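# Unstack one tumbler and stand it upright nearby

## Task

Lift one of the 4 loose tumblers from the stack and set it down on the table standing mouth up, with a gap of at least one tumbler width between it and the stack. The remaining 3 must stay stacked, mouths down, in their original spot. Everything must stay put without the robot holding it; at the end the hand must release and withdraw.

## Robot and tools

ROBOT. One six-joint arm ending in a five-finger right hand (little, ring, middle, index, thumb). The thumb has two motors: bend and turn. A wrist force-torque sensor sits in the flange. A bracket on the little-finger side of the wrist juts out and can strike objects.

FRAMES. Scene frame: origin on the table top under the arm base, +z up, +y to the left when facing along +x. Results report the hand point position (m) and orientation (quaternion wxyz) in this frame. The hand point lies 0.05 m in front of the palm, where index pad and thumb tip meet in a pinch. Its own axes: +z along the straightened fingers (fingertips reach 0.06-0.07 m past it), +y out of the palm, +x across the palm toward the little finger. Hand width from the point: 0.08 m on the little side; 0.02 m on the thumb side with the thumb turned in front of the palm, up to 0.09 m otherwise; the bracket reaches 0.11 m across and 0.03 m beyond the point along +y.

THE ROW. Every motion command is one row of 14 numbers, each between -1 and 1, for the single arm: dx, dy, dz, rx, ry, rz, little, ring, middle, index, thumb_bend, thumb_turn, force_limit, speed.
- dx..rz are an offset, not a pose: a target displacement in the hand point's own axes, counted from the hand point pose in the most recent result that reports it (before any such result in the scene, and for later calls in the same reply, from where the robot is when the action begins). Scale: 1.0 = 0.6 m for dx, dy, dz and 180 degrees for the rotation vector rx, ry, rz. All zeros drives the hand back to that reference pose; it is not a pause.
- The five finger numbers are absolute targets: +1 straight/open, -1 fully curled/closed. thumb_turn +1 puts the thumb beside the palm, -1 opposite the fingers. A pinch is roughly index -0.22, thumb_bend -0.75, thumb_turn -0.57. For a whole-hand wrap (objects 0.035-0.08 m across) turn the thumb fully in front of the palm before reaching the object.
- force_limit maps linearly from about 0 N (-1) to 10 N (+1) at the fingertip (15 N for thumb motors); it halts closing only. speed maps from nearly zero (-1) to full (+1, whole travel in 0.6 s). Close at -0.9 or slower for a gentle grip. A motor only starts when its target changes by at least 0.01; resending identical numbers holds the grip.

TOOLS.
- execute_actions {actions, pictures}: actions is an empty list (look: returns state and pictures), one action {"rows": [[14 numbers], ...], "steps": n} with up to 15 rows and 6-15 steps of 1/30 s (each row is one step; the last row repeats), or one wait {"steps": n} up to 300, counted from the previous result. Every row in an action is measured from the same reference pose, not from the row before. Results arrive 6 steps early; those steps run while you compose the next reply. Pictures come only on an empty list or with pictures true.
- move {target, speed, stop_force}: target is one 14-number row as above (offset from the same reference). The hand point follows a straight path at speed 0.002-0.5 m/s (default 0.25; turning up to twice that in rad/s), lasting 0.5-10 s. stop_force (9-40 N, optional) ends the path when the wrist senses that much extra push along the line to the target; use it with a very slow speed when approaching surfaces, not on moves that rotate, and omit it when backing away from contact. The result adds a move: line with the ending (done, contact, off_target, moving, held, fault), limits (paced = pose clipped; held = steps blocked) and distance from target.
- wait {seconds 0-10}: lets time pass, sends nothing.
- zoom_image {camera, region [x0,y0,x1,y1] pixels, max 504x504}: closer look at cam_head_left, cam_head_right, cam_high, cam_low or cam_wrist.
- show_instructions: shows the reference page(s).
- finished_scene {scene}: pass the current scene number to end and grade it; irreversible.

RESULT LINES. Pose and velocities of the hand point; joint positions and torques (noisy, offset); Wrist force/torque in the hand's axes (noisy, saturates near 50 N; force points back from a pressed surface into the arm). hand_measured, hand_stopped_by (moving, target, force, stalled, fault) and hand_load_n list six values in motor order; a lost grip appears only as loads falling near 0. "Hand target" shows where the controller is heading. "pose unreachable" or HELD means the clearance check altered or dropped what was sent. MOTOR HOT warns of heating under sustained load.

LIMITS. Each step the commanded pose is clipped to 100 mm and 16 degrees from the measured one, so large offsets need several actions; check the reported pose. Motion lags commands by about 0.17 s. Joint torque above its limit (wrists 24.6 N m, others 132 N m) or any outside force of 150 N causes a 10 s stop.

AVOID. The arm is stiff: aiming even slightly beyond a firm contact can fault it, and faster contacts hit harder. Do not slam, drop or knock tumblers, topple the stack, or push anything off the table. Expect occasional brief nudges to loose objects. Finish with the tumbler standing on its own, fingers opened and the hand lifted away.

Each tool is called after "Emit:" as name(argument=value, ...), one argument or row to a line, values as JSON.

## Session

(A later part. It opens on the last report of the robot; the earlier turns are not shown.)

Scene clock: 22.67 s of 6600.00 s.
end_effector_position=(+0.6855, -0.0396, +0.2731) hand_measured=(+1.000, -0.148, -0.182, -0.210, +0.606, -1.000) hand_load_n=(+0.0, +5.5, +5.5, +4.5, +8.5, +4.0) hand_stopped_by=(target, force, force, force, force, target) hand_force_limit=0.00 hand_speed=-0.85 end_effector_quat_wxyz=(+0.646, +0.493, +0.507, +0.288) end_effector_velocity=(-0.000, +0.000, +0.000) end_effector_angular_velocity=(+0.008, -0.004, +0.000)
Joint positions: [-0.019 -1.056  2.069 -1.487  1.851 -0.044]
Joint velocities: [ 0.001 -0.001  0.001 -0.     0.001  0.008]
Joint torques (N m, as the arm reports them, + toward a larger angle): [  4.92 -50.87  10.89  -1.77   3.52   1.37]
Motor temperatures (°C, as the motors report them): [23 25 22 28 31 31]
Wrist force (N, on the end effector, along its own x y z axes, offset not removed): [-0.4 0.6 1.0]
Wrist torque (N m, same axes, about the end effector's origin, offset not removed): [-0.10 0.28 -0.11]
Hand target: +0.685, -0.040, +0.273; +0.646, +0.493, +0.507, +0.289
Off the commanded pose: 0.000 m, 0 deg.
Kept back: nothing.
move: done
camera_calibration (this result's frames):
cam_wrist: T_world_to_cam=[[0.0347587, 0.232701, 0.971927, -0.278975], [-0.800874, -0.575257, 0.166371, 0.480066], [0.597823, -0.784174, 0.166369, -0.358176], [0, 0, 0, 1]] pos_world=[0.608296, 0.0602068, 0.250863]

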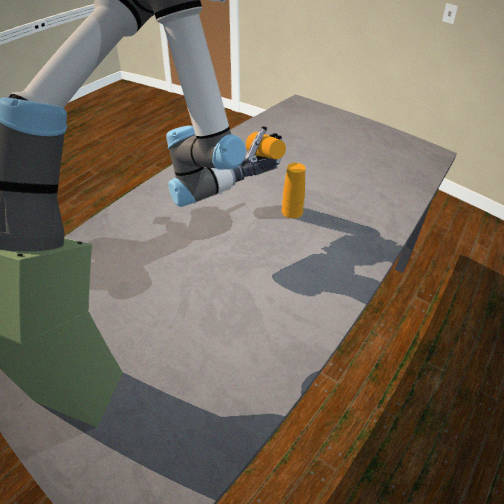

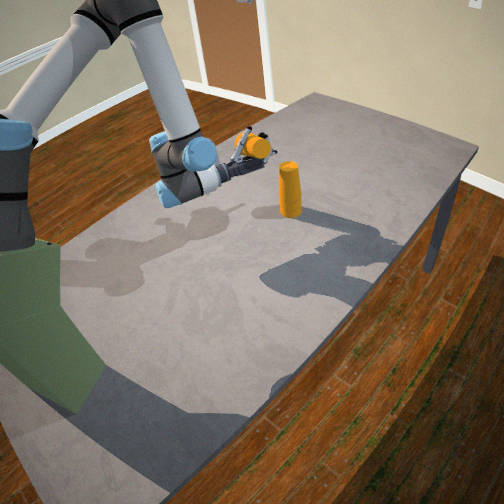

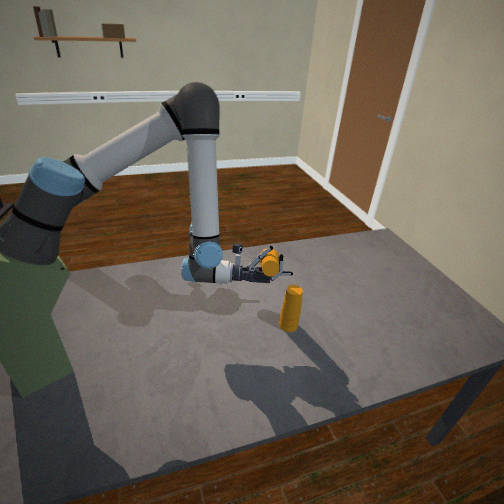

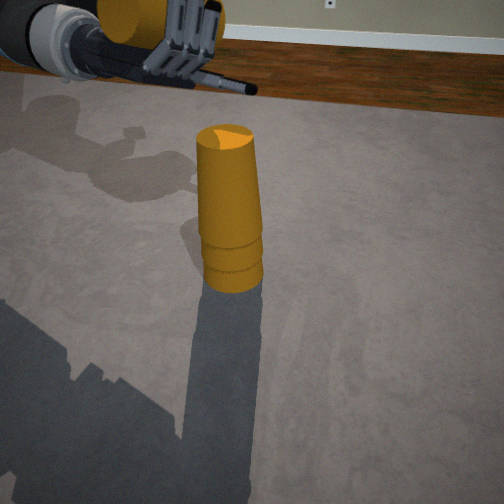

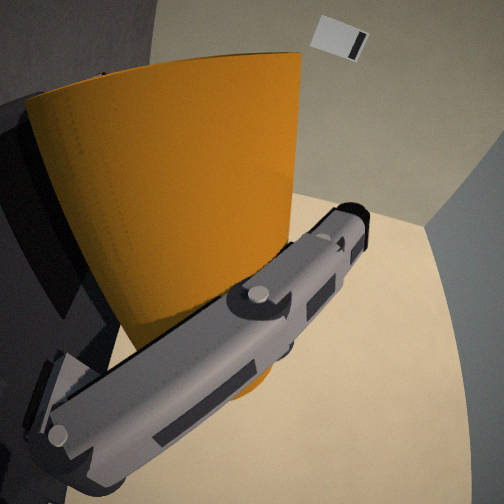

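Emit:
move(
  target=[0.1345,-0.3377,-0.1833,0,0,0.6, 1.0,-0.7,-0.7,-0.7,0.0,-1.0,0.0,-0.85],
  speed=0.45,
)

Scene clock: 26.03 s of 6600.00 s.
end_effector_position=(+0.5822, -0.0017, +0.0549) hand_measured=(+1.000, -0.148, -0.182, -0.210, +0.606, -1.000) hand_load_n=(+0.0, +5.5, +5.5, +4.5, +8.5, +4.0) hand_stopped_by=(target, force, force, force, force, target) hand_force_limit=0.00 hand_speed=-0.85 end_effector_quat_wxyz=(+0.146, +0.700, -0.101, +0.692) end_effector_velocity=(-0.000, -0.000, -0.001) end_effector_angular_velocity=(+0.009, -0.003, +0.000)
Joint positions: [ 0.24  -0.731  1.99  -1.785  2.08   1.706]
Joint velocities: [-0.001  0.002 -0.001 -0.001 -0.001  0.01 ]
Joint torques (N m, as the arm reports them, + toward a larger angle): [-11.59 -24.62  15.85  -3.26  -2.51   1.29]
Motor temperatures (°C, as the motors report them): [23 25 22 28 31 31]
Wrist force (N, on the end effector, along its own x y z axes, offset not removed): [1.4 0.6 0.7]
Wrist torque (N m, same axes, about the end effector's origin, offset not removed): [-0.11 -0.06 0.05]
Hand target: +0.582, -0.002, +0.055; +0.146, +0.700, -0.101, +0.692
Off the commanded pose: 0.000 m, 0 deg.
Kept back: nothing.
move: done
camera_calibration (this result's frames):
cam_wrist: T_world_to_cam=[[-0.386429, -0.918773, -0.0808019, 0.228902], [-0.487896, 0.277977, -0.827458, 0.329249], [0.782707, -0.28033, -0.555684, -0.29762], [0, 0, 0, 1]] pos_world=[0.482042, 0.0353533, 0.125553]

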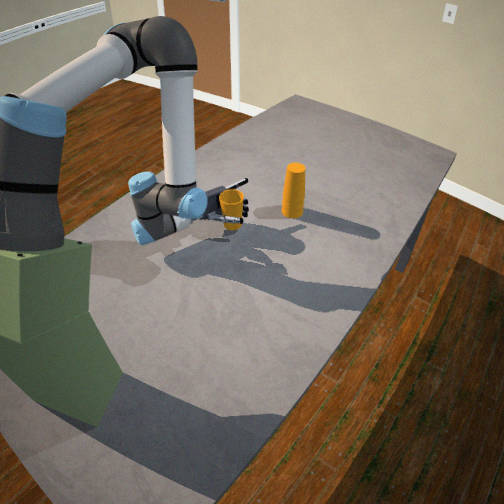

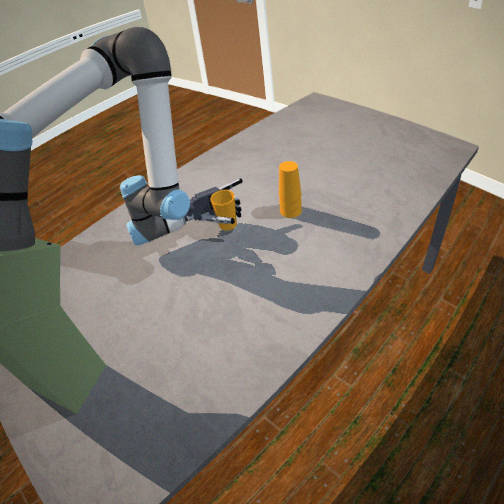

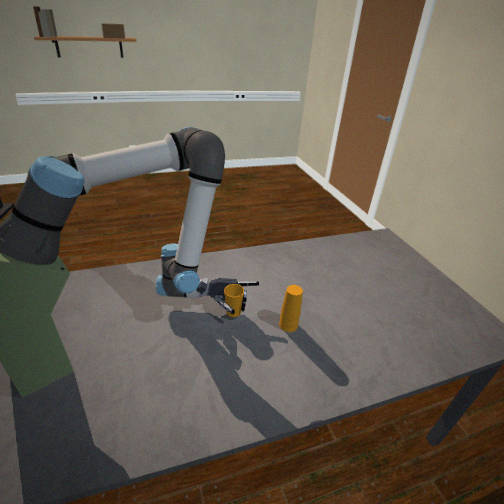

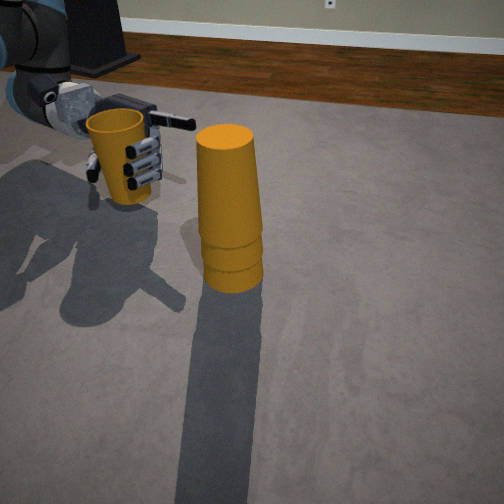

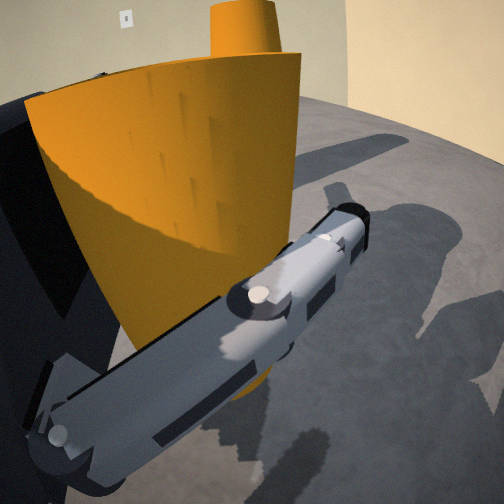

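Emit:
move(
  target=[-0.0248,-0.0016,0,0,0,0, 1.0,-0.7,-0.7,-0.7,0.0,-1.0,0.0,-0.85],
  speed=0.03,
)

Emit:
move(
  target=[-0.02,-0.0013,0,0,0,0, 1.0,-0.7,-0.7,-0.7,0.0,-1.0,0.0,-0.85],
  speed=0.004,
  stop_force=9,
)

Scene clock: 27.10 s of 6600.00 s.
end_effector_position=(+0.5822, -0.0017, +0.0401) hand_measured=(+1.000, -0.148, -0.182, -0.210, +0.606, -1.000) hand_load_n=(+0.0, +5.5, +5.5, +4.5, +8.5, +4.0) hand_stopped_by=(target, force, force, force, force, target) hand_force_limit=0.00 hand_speed=-0.85 end_effector_quat_wxyz=(+0.146, +0.700, -0.101, +0.692) end_effector_velocity=(+0.000, +0.000, -0.001) end_effector_angular_velocity=(+0.000, -0.000, +0.000)
Joint positions: [ 0.245 -0.695  1.956 -1.789  2.084  1.703]
Joint velocities: [ 0.001  0.003 -0.004  0.     0.    -0.   ]
Joint torques (N m, as the arm reports them, + toward a larger angle): [  9.43 -25.83  -5.12  -3.42   3.29  -1.52]
Motor temperatures (°C, as the motors report them): [23 25 22 28 31 31]
Wrist force (N, on the end effector, along its own x y z axes, offset not removed): [-0.8 1.1 0.4]
Wrist torque (N m, same axes, about the end effector's origin, offset not removed): [0.09 0.20 -0.12]
Hand target: +0.582, -0.002, +0.040; +0.146, +0.700, -0.101, +0.692
Off the commanded pose: 0.000 m, 0 deg.
Kept back: nothing.
move: done
camera_calibration (this result's frames):
cam_wrist: T_world_to_cam=[[-0.38643, -0.918771, -0.0808232, 0.227695], [-0.487896, 0.277996, -0.827451, 0.317024], [0.782707, -0.280318, -0.55569, -0.305825], [0, 0, 0, 1]] pos_world=[0.482034, 0.0353394, 0.11078]

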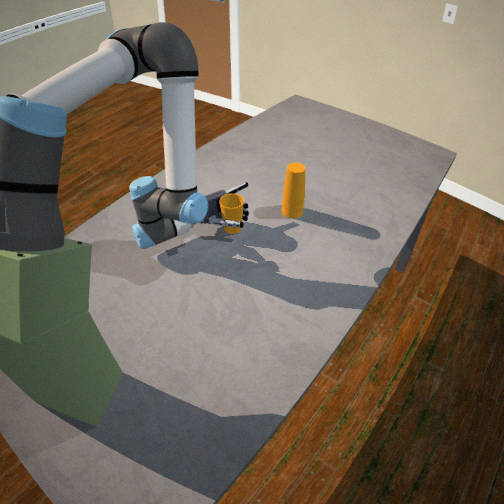

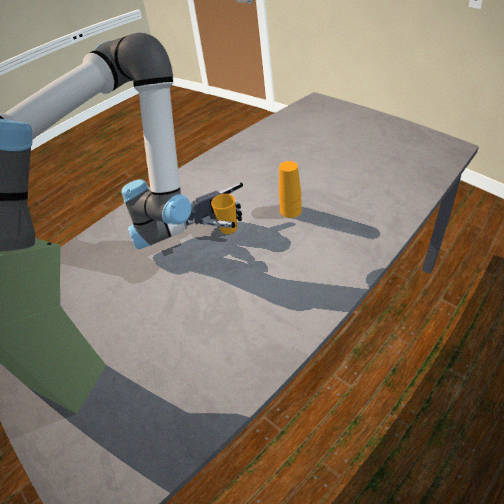

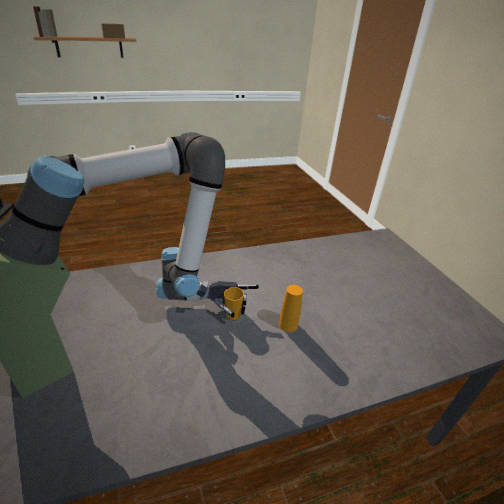

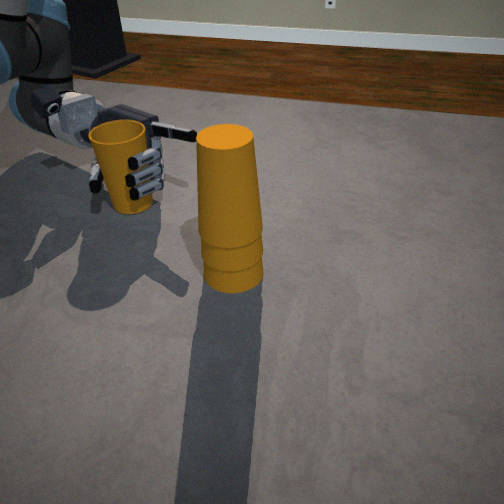

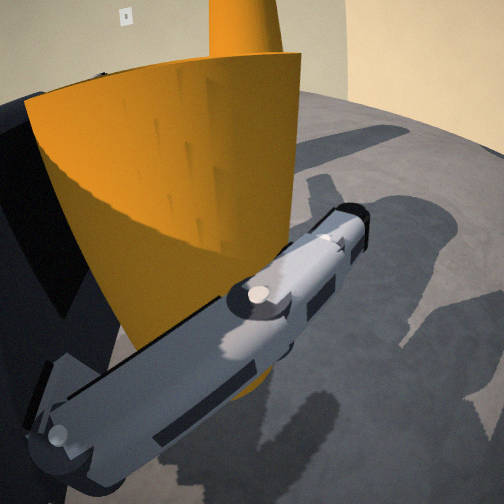

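Scene clock: 28.23 s of 6600.00 s.
end_effector_position=(+0.5824, -0.0017, +0.0371) hand_measured=(+1.000, -0.148, -0.182, -0.210, +0.606, -1.000) hand_load_n=(+0.0, +7.5, +6.5, +3.5, +8.5, -0.5) hand_stopped_by=(target, force, force, force, force, target) hand_force_limit=0.00 hand_speed=-0.85 end_effector_quat_wxyz=(+0.146, +0.700, -0.101, +0.692) end_effector_velocity=(-0.001, +0.000, +0.001) end_effector_angular_velocity=(-0.000, +0.001, -0.001)
Joint positions: [ 0.246 -0.687  1.949 -1.79   2.085  1.702]
Joint velocities: [-0.    -0.004  0.004  0.001  0.     0.   ]
Joint torques (N m, as the arm reports them, + toward a larger angle): [  0.77 -43.04  17.52   1.69   2.2    0.49]
Motor temperatures (°C, as the motors report them): [23 25 22 28 31 31]
Wrist force (N, on the end effector, along its own x y z axes, offset not removed): [14.9 1.5 5.9]
Wrist torque (N m, same axes, about the end effector's origin, offset not removed): [0.04 -0.40 0.01]
Hand target: +0.582, -0.002, +0.037; +0.146, +0.700, -0.101, +0.692
Off the commanded pose: 0.009 m, 0 deg.
Kept back: nothing.
move: contact
camera_calibration (this result's frames):
cam_wrist: T_world_to_cam=[[-0.386327, -0.918797, -0.0810123, 0.227522], [-0.487529, 0.277969, -0.827677, 0.31436], [0.782986, -0.280258, -0.555327, -0.307832], [0, 0, 0, 1]] pos_world=[0.482186, 0.0353919, 0.107673]

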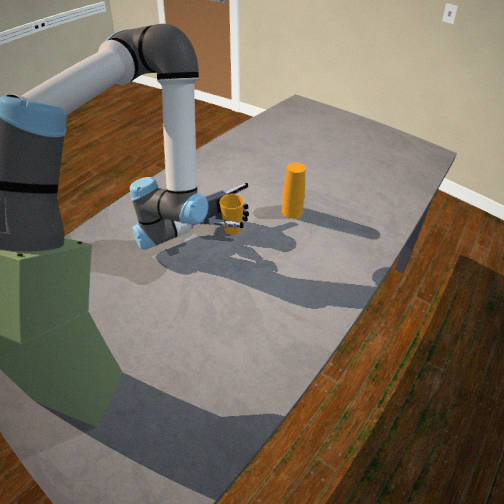

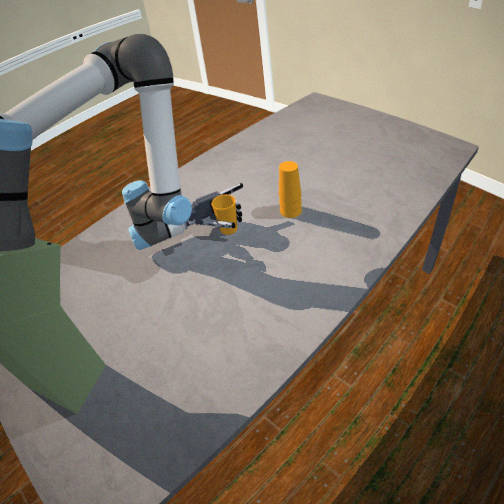

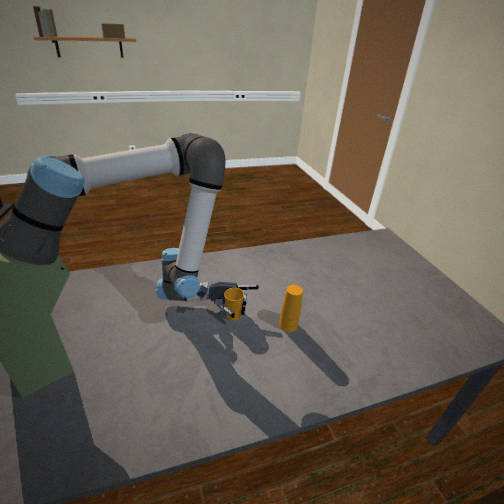

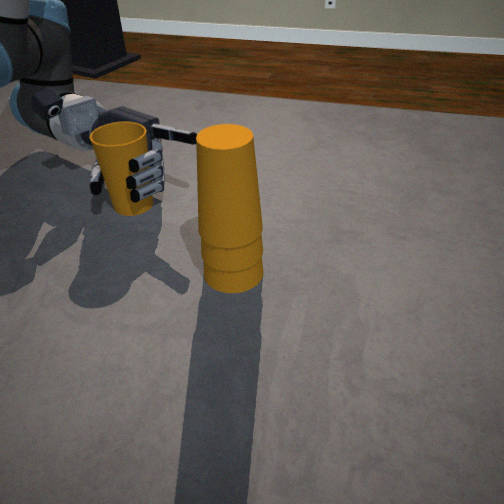

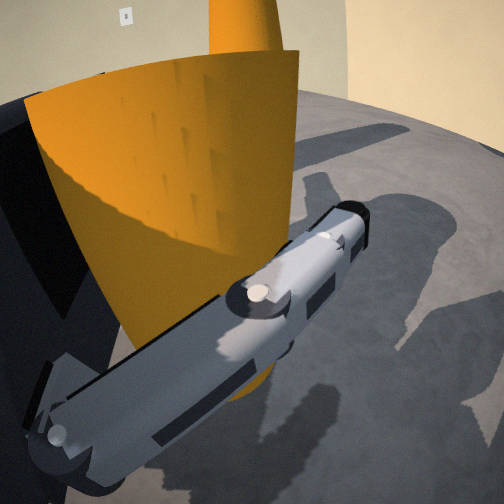

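Emit:
execute_actions(
  actions=[
    {"rows": [[0.002,0,0,0,0,0, 1.0,1.0,1.0,1.0,1.0,-1.0,0.0,-0.3]], "steps": 15},
  ],
)

Emit:
execute_actions(
  actions=[
    {"steps": 14},
  ],
  pictures=true,
)

Scene clock: 28.77 s of 6600.00 s.
end_effector_position=(+0.5824, -0.0016, +0.0382) hand_measured=(+1.000, +0.080, +0.048, +0.020, +0.746, -1.000) hand_load_n=(+0.0, +0.0, +0.0, +0.0, +0.0, +0.0) hand_stopped_by=(target, moving, moving, moving, moving, target) hand_force_limit=0.00 hand_speed=-0.30 end_effector_quat_wxyz=(+0.146, +0.700, -0.101, +0.692) end_effector_velocity=(+0.000, +0.000, +0.001) end_effector_angular_velocity=(-0.001, +0.000, +0.001)
Joint positions: [ 0.246 -0.69   1.951 -1.789  2.085  1.702]
Joint velocities: [-0.    -0.002  0.002 -0.    -0.001 -0.001]
Joint torques (N m, as the arm reports them, + toward a larger angle): [-11.71 -51.45  16.24   0.57  -2.84   1.18]
Motor temperatures (°C, as the motors report them): [23 25 22 28 31 31]
Wrist force (N, on the end effector, along its own x y z axes, offset not removed): [0.5 2.2 -0.4]
Wrist torque (N m, same axes, about the end effector's origin, offset not removed): [0.23 0.11 -0.05]
Steps of this call (steps 1 to 7: nothing new was sent; steps 8 to 16: the first 9 steps of this action). Readings (end_effector_position | what the end effector reports):
8: (+0.5823, -0.0017, +0.0373) | hand_measured=(+1.000, -0.148, -0.182, -0.210, +0.606, -1.000) hand_load_n=(+0.0, +7.0, +6.0, +4.0, +8.5, +0.5) hand_stopped_by=(target, moving, moving, moving, moving, target) hand_force_limit=0.00 hand_speed=-0.30
9: (+0.5823, -0.0017, +0.0374) | hand_measured=(+1.000, -0.148, -0.182, -0.210, +0.606, -1.000) hand_load_n=(+0.0, +7.0, +6.0, +4.0, +8.5, +1.0) hand_stopped_by=(target, moving, moving, moving, moving, target) hand_force_limit=0.00 hand_speed=-0.30
11: (+0.5823, -0.0016, +0.0378) | hand_measured=(+1.000, -0.114, -0.148, -0.174, +0.624, -1.000) hand_load_n=(+0.0, +2.0, +1.5, +0.0, +2.0, +1.0) hand_stopped_by=(target, moving, moving, moving, moving, target) hand_force_limit=0.00 hand_speed=-0.30
15: (+0.5824, -0.0016, +0.0381) | hand_measured=(+1.000, +0.042, +0.008, -0.020, +0.722, -1.000) hand_load_n=(+0.0, +0.0, +0.0, +0.0, +0.0, +0.0) hand_stopped_by=(target, moving, moving, moving, moving, target) hand_force_limit=0.00 hand_speed=-0.30
16: the state above

Scene clock: 29.23 s of 6600.00 s.
end_effector_position=(+0.5824, -0.0016, +0.0383) hand_measured=(+1.000, +0.624, +0.592, +0.564, +1.000, -1.000) hand_load_n=(+0.0, +0.0, +0.0, +0.0, +0.0, +0.0) hand_stopped_by=(target, moving, moving, moving, target, target) hand_force_limit=0.00 hand_speed=-0.30 end_effector_quat_wxyz=(+0.146, +0.700, -0.101, +0.692) end_effector_velocity=(-0.000, -0.000, -0.000) end_effector_angular_velocity=(+0.001, +0.001, -0.001)
Joint positions: [ 0.246 -0.69   1.952 -1.789  2.085  1.702]
Joint velocities: [ 0.     0.     0.    -0.     0.     0.001]
Joint torques (N m, as the arm reports them, + toward a larger angle): [-11.82 -50.86  16.24  -1.86  -2.5    0.99]
Motor temperatures (°C, as the motors report them): [23 25 22 28 31 31]
Wrist force (N, on the end effector, along its own x y z axes, offset not removed): [0.6 0.5 0.7]
Wrist torque (N m, same axes, about the end effector's origin, offset not removed): [-0.07 0.15 -0.13]
Hand target: +0.582, -0.002, +0.038; +0.146, +0.700, -0.101, +0.692
Off the commanded pose: 0.000 m, 0 deg.
Kept back: nothing.
Steps of this call (steps 1 to 6: the last 6 steps of your previous action; steps 7 to 14: nothing new was sent). Readings (end_effector_position | what the end effector reports):
1: (+0.5824, -0.0016, +0.0382) | hand_measured=(+1.000, +0.120, +0.086, +0.058, +0.770, -1.000) hand_load_n=(+0.0, +0.0, +0.0, +0.0, +0.0, +0.0) hand_stopped_by=(target, moving, moving, moving, moving, target) hand_force_limit=0.00 hand_speed=-0.30
2: (+0.5824, -0.0016, +0.0382) | hand_measured=(+1.000, +0.158, +0.126, +0.098, +0.796, -1.000) hand_load_n=(+0.0, +0.0, +0.0, +0.0, +0.0, +0.0) hand_stopped_by=(target, moving, moving, moving, moving, target) hand_force_limit=0.00 hand_speed=-0.30
4: (+0.5824, -0.0016, +0.0382) | hand_measured=(+1.000, +0.236, +0.202, +0.176, +0.844, -1.000) hand_load_n=(+0.0, +0.0, +0.0, +0.0, +0.0, +0.0) hand_stopped_by=(target, moving, moving, moving, moving, target) hand_force_limit=0.00 hand_speed=-0.30
8: (+0.5824, -0.0016, +0.0383) | hand_measured=(+1.000, +0.392, +0.358, +0.330, +0.942, -1.000) hand_load_n=(+0.0, +0.0, +0.0, +0.0, +0.0, +0.0) hand_stopped_by=(target, moving, moving, moving, moving, target) hand_force_limit=0.00 hand_speed=-0.30
14: the state above
camera_calibration (this result's frames):
cam_wrist: T_world_to_cam=[[-0.386336, -0.918795, -0.0809934, 0.227696], [-0.487567, 0.277972, -0.827653, 0.315353], [0.782958, -0.280263, -0.555365, -0.307149], [0, 0, 0, 1]] pos_world=[0.482208, 0.0354641, 0.108865]

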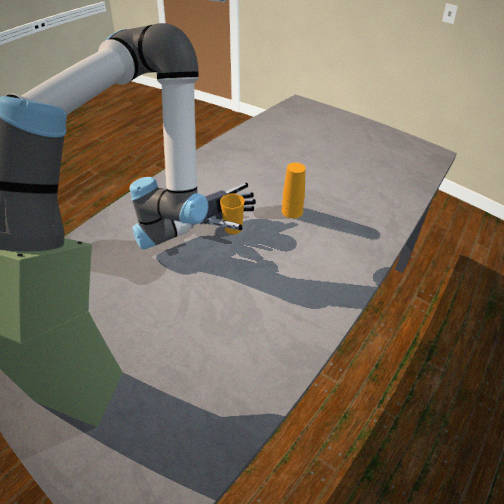

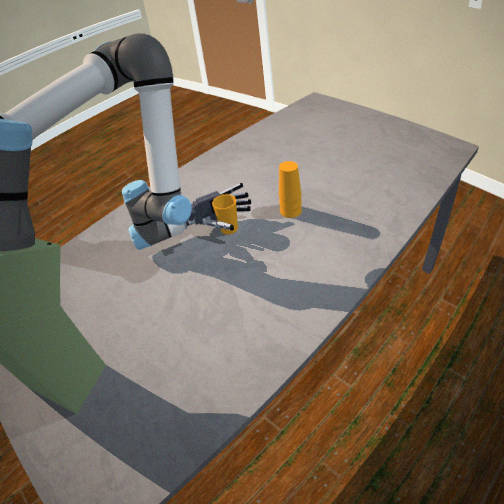

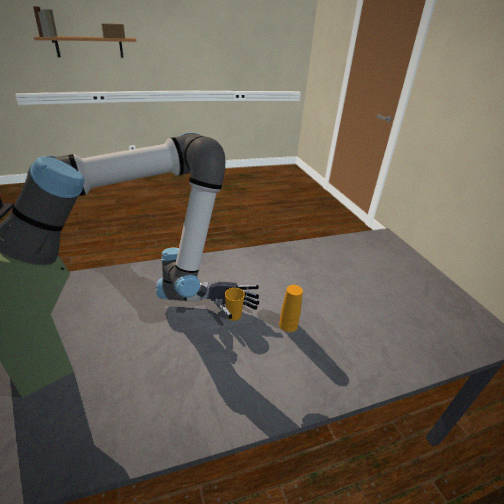

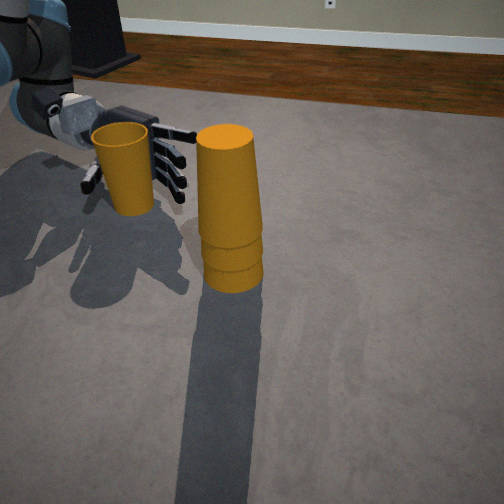

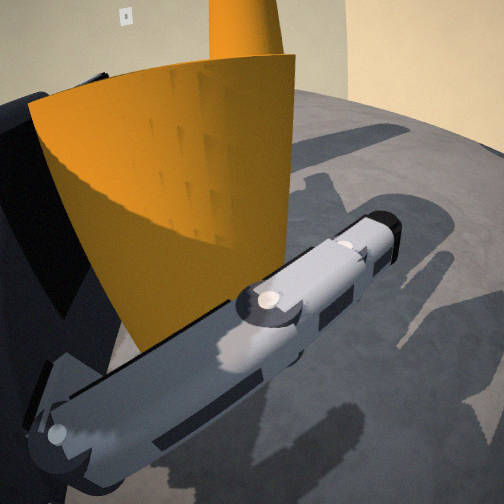

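Emit:
move(
  target=[0.004,-0.025,-0.2,0,0,0, 1.0,1.0,1.0,1.0,1.0,-1.0,0.0,-0.3],
  speed=0.12,
)

Emit:
move(
  target=[0.25,0.016,-0.08,0,0,0, 1.0,1.0,1.0,1.0,1.0,-1.0,0.0,-0.3],
  speed=0.2,
)

Scene clock: 31.27 s of 6600.00 s.
end_effector_position=(+0.4750, +0.0539, +0.0395) hand_measured=(+1.000, +1.000, +1.000, +1.000, +1.000, -1.000) hand_load_n=(+0.0, +0.0, +0.0, +0.0, +0.0, +0.0) hand_stopped_by=(target, target, target, target, target, target) hand_force_limit=0.00 hand_speed=-0.30 end_effector_quat_wxyz=(+0.146, +0.700, -0.101, +0.692) end_effector_velocity=(-0.002, +0.001, +0.000) end_effector_angular_velocity=(-0.001, -0.000, -0.000)
Joint positions: [ 0.414 -0.599  2.084 -2.072  2.228  1.596]
Joint velocities: [ 0.003  0.003  0.002 -0.006  0.003 -0.004]
Joint torques (N m, as the arm reports them, + toward a larger angle): [ 12.4  -21.06  20.21  -3.19   2.93  -1.66]
Motor temperatures (°C, as the motors report them): [23 25 22 28 31 31]
Wrist force (N, on the end effector, along its own x y z axes, offset not removed): [1.4 0.2 2.7]
Wrist torque (N m, same axes, about the end effector's origin, offset not removed): [-0.25 -0.09 0.17]
Hand target: +0.475, +0.054, +0.040; +0.146, +0.700, -0.101, +0.692
Off the commanded pose: 0.000 m, 0 deg.
Kept back: nothing.
move: done
camera_calibration (this result's frames):
cam_wrist: T_world_to_cam=[[-0.386529, -0.918693, -0.0812359, 0.237361], [-0.487618, 0.278332, -0.827502, 0.248593], [0.78283, -0.280242, -0.555555, -0.206756], [0, 0, 0, 1]] pos_world=[0.37482, 0.0909283, 0.110129]

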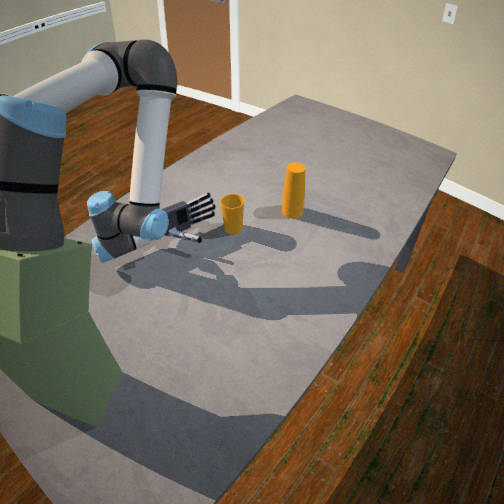

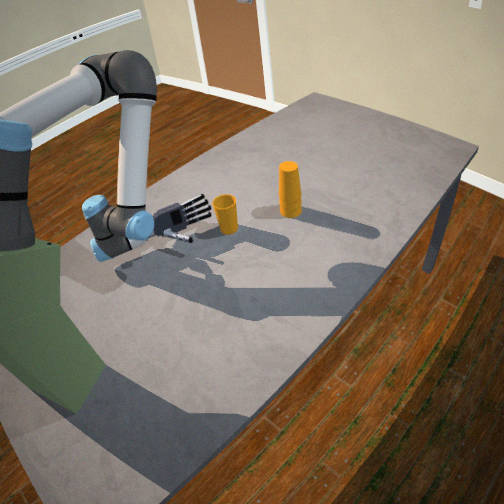

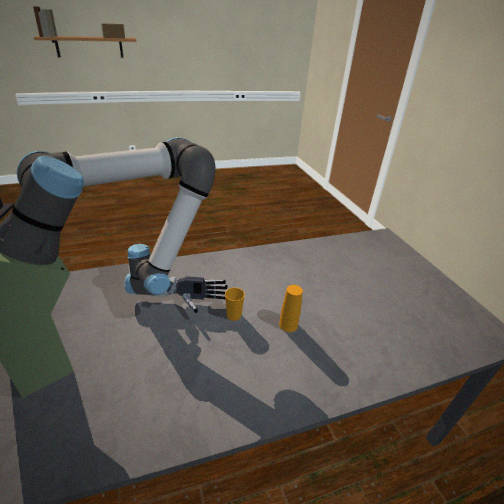

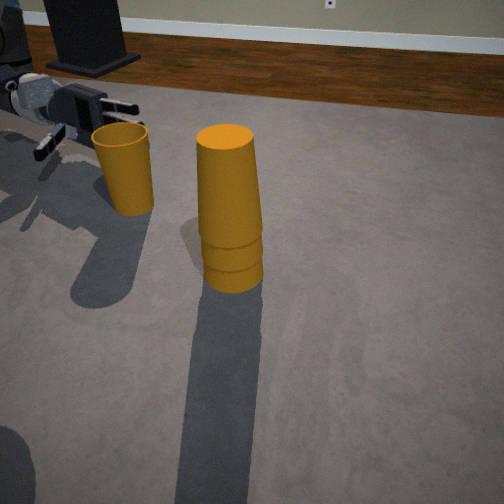

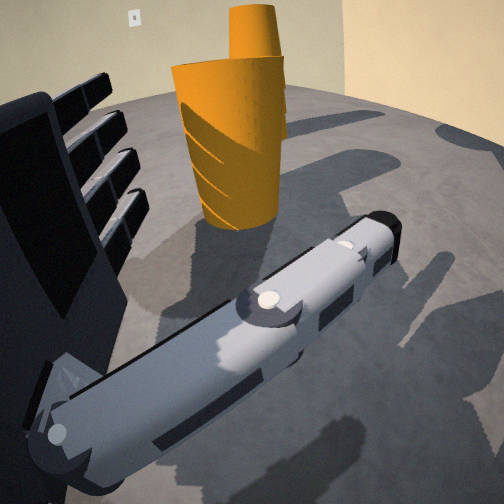

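Scene clock: 32.63 s of 6600.00 s.
end_effector_position=(+0.4300, +0.0706, +0.1896) hand_measured=(+1.000, +1.000, +1.000, +1.000, +1.000, -1.000) hand_load_n=(+0.0, +0.0, +0.0, +0.0, +0.0, +0.0) hand_stopped_by=(target, target, target, target, target, target) hand_force_limit=0.00 hand_speed=-0.30 end_effector_quat_wxyz=(+0.146, +0.700, -0.101, +0.692) end_effector_velocity=(-0.000, +0.000, +0.002) end_effector_angular_velocity=(+0.000, -0.001, -0.000)
Joint positions: [ 0.472 -0.92   2.461 -2.153  2.276  1.554]
Joint velocities: [ 0.001 -0.005  0.003  0.001  0.001 -0.001]
Joint torques (N m, as the arm reports them, + toward a larger angle): [ 16.69 -43.88  19.55   1.86   3.13  -1.48]
Motor temperatures (°C, as the motors report them): [23 25 22 28 31 31]
Wrist force (N, on the end effector, along its own x y z axes, offset not removed): [-0.9 1.6 0.2]
Wrist torque (N m, same axes, about the end effector's origin, offset not removed): [0.10 0.33 -0.09]
Hand target: +0.430, +0.071, +0.190; +0.146, +0.700, -0.101, +0.692
Off the commanded pose: 0.000 m, 0 deg.
Kept back: nothing.
move: done
camera_calibration (this result's frames):
cam_wrist: T_world_to_cam=[[-0.386589, -0.918662, -0.0812968, 0.247525], [-0.487621, 0.278426, -0.827469, 0.346194], [0.7828, -0.280248, -0.555595, -0.083403], [0, 0, 0, 1]] pos_world=[0.32979, 0.107629, 0.26025]

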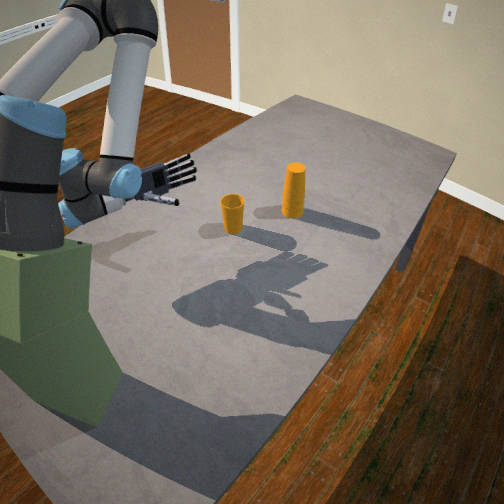

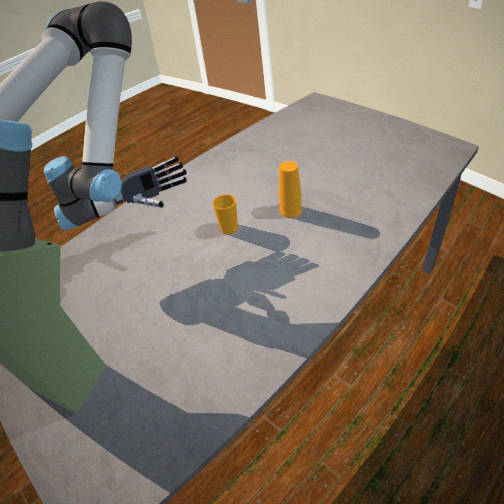

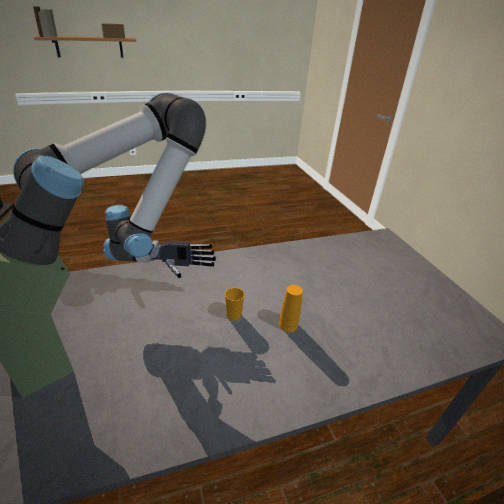

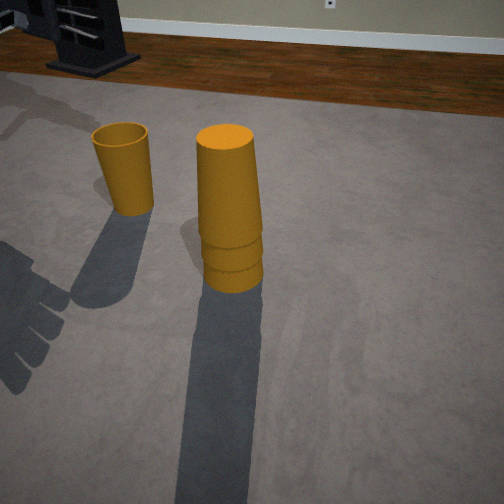

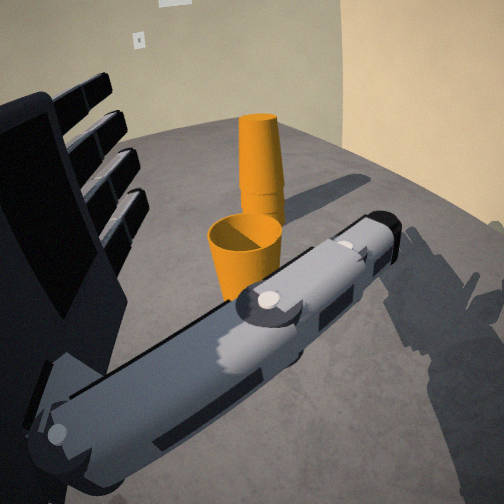

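The tumbler is standing mouth up about 0.2 m from the stack. The other three are still stacked, and the hand has moved clear.

Emit:
finished_scene(
  scene=2,
)

The scene is finished: the task was done.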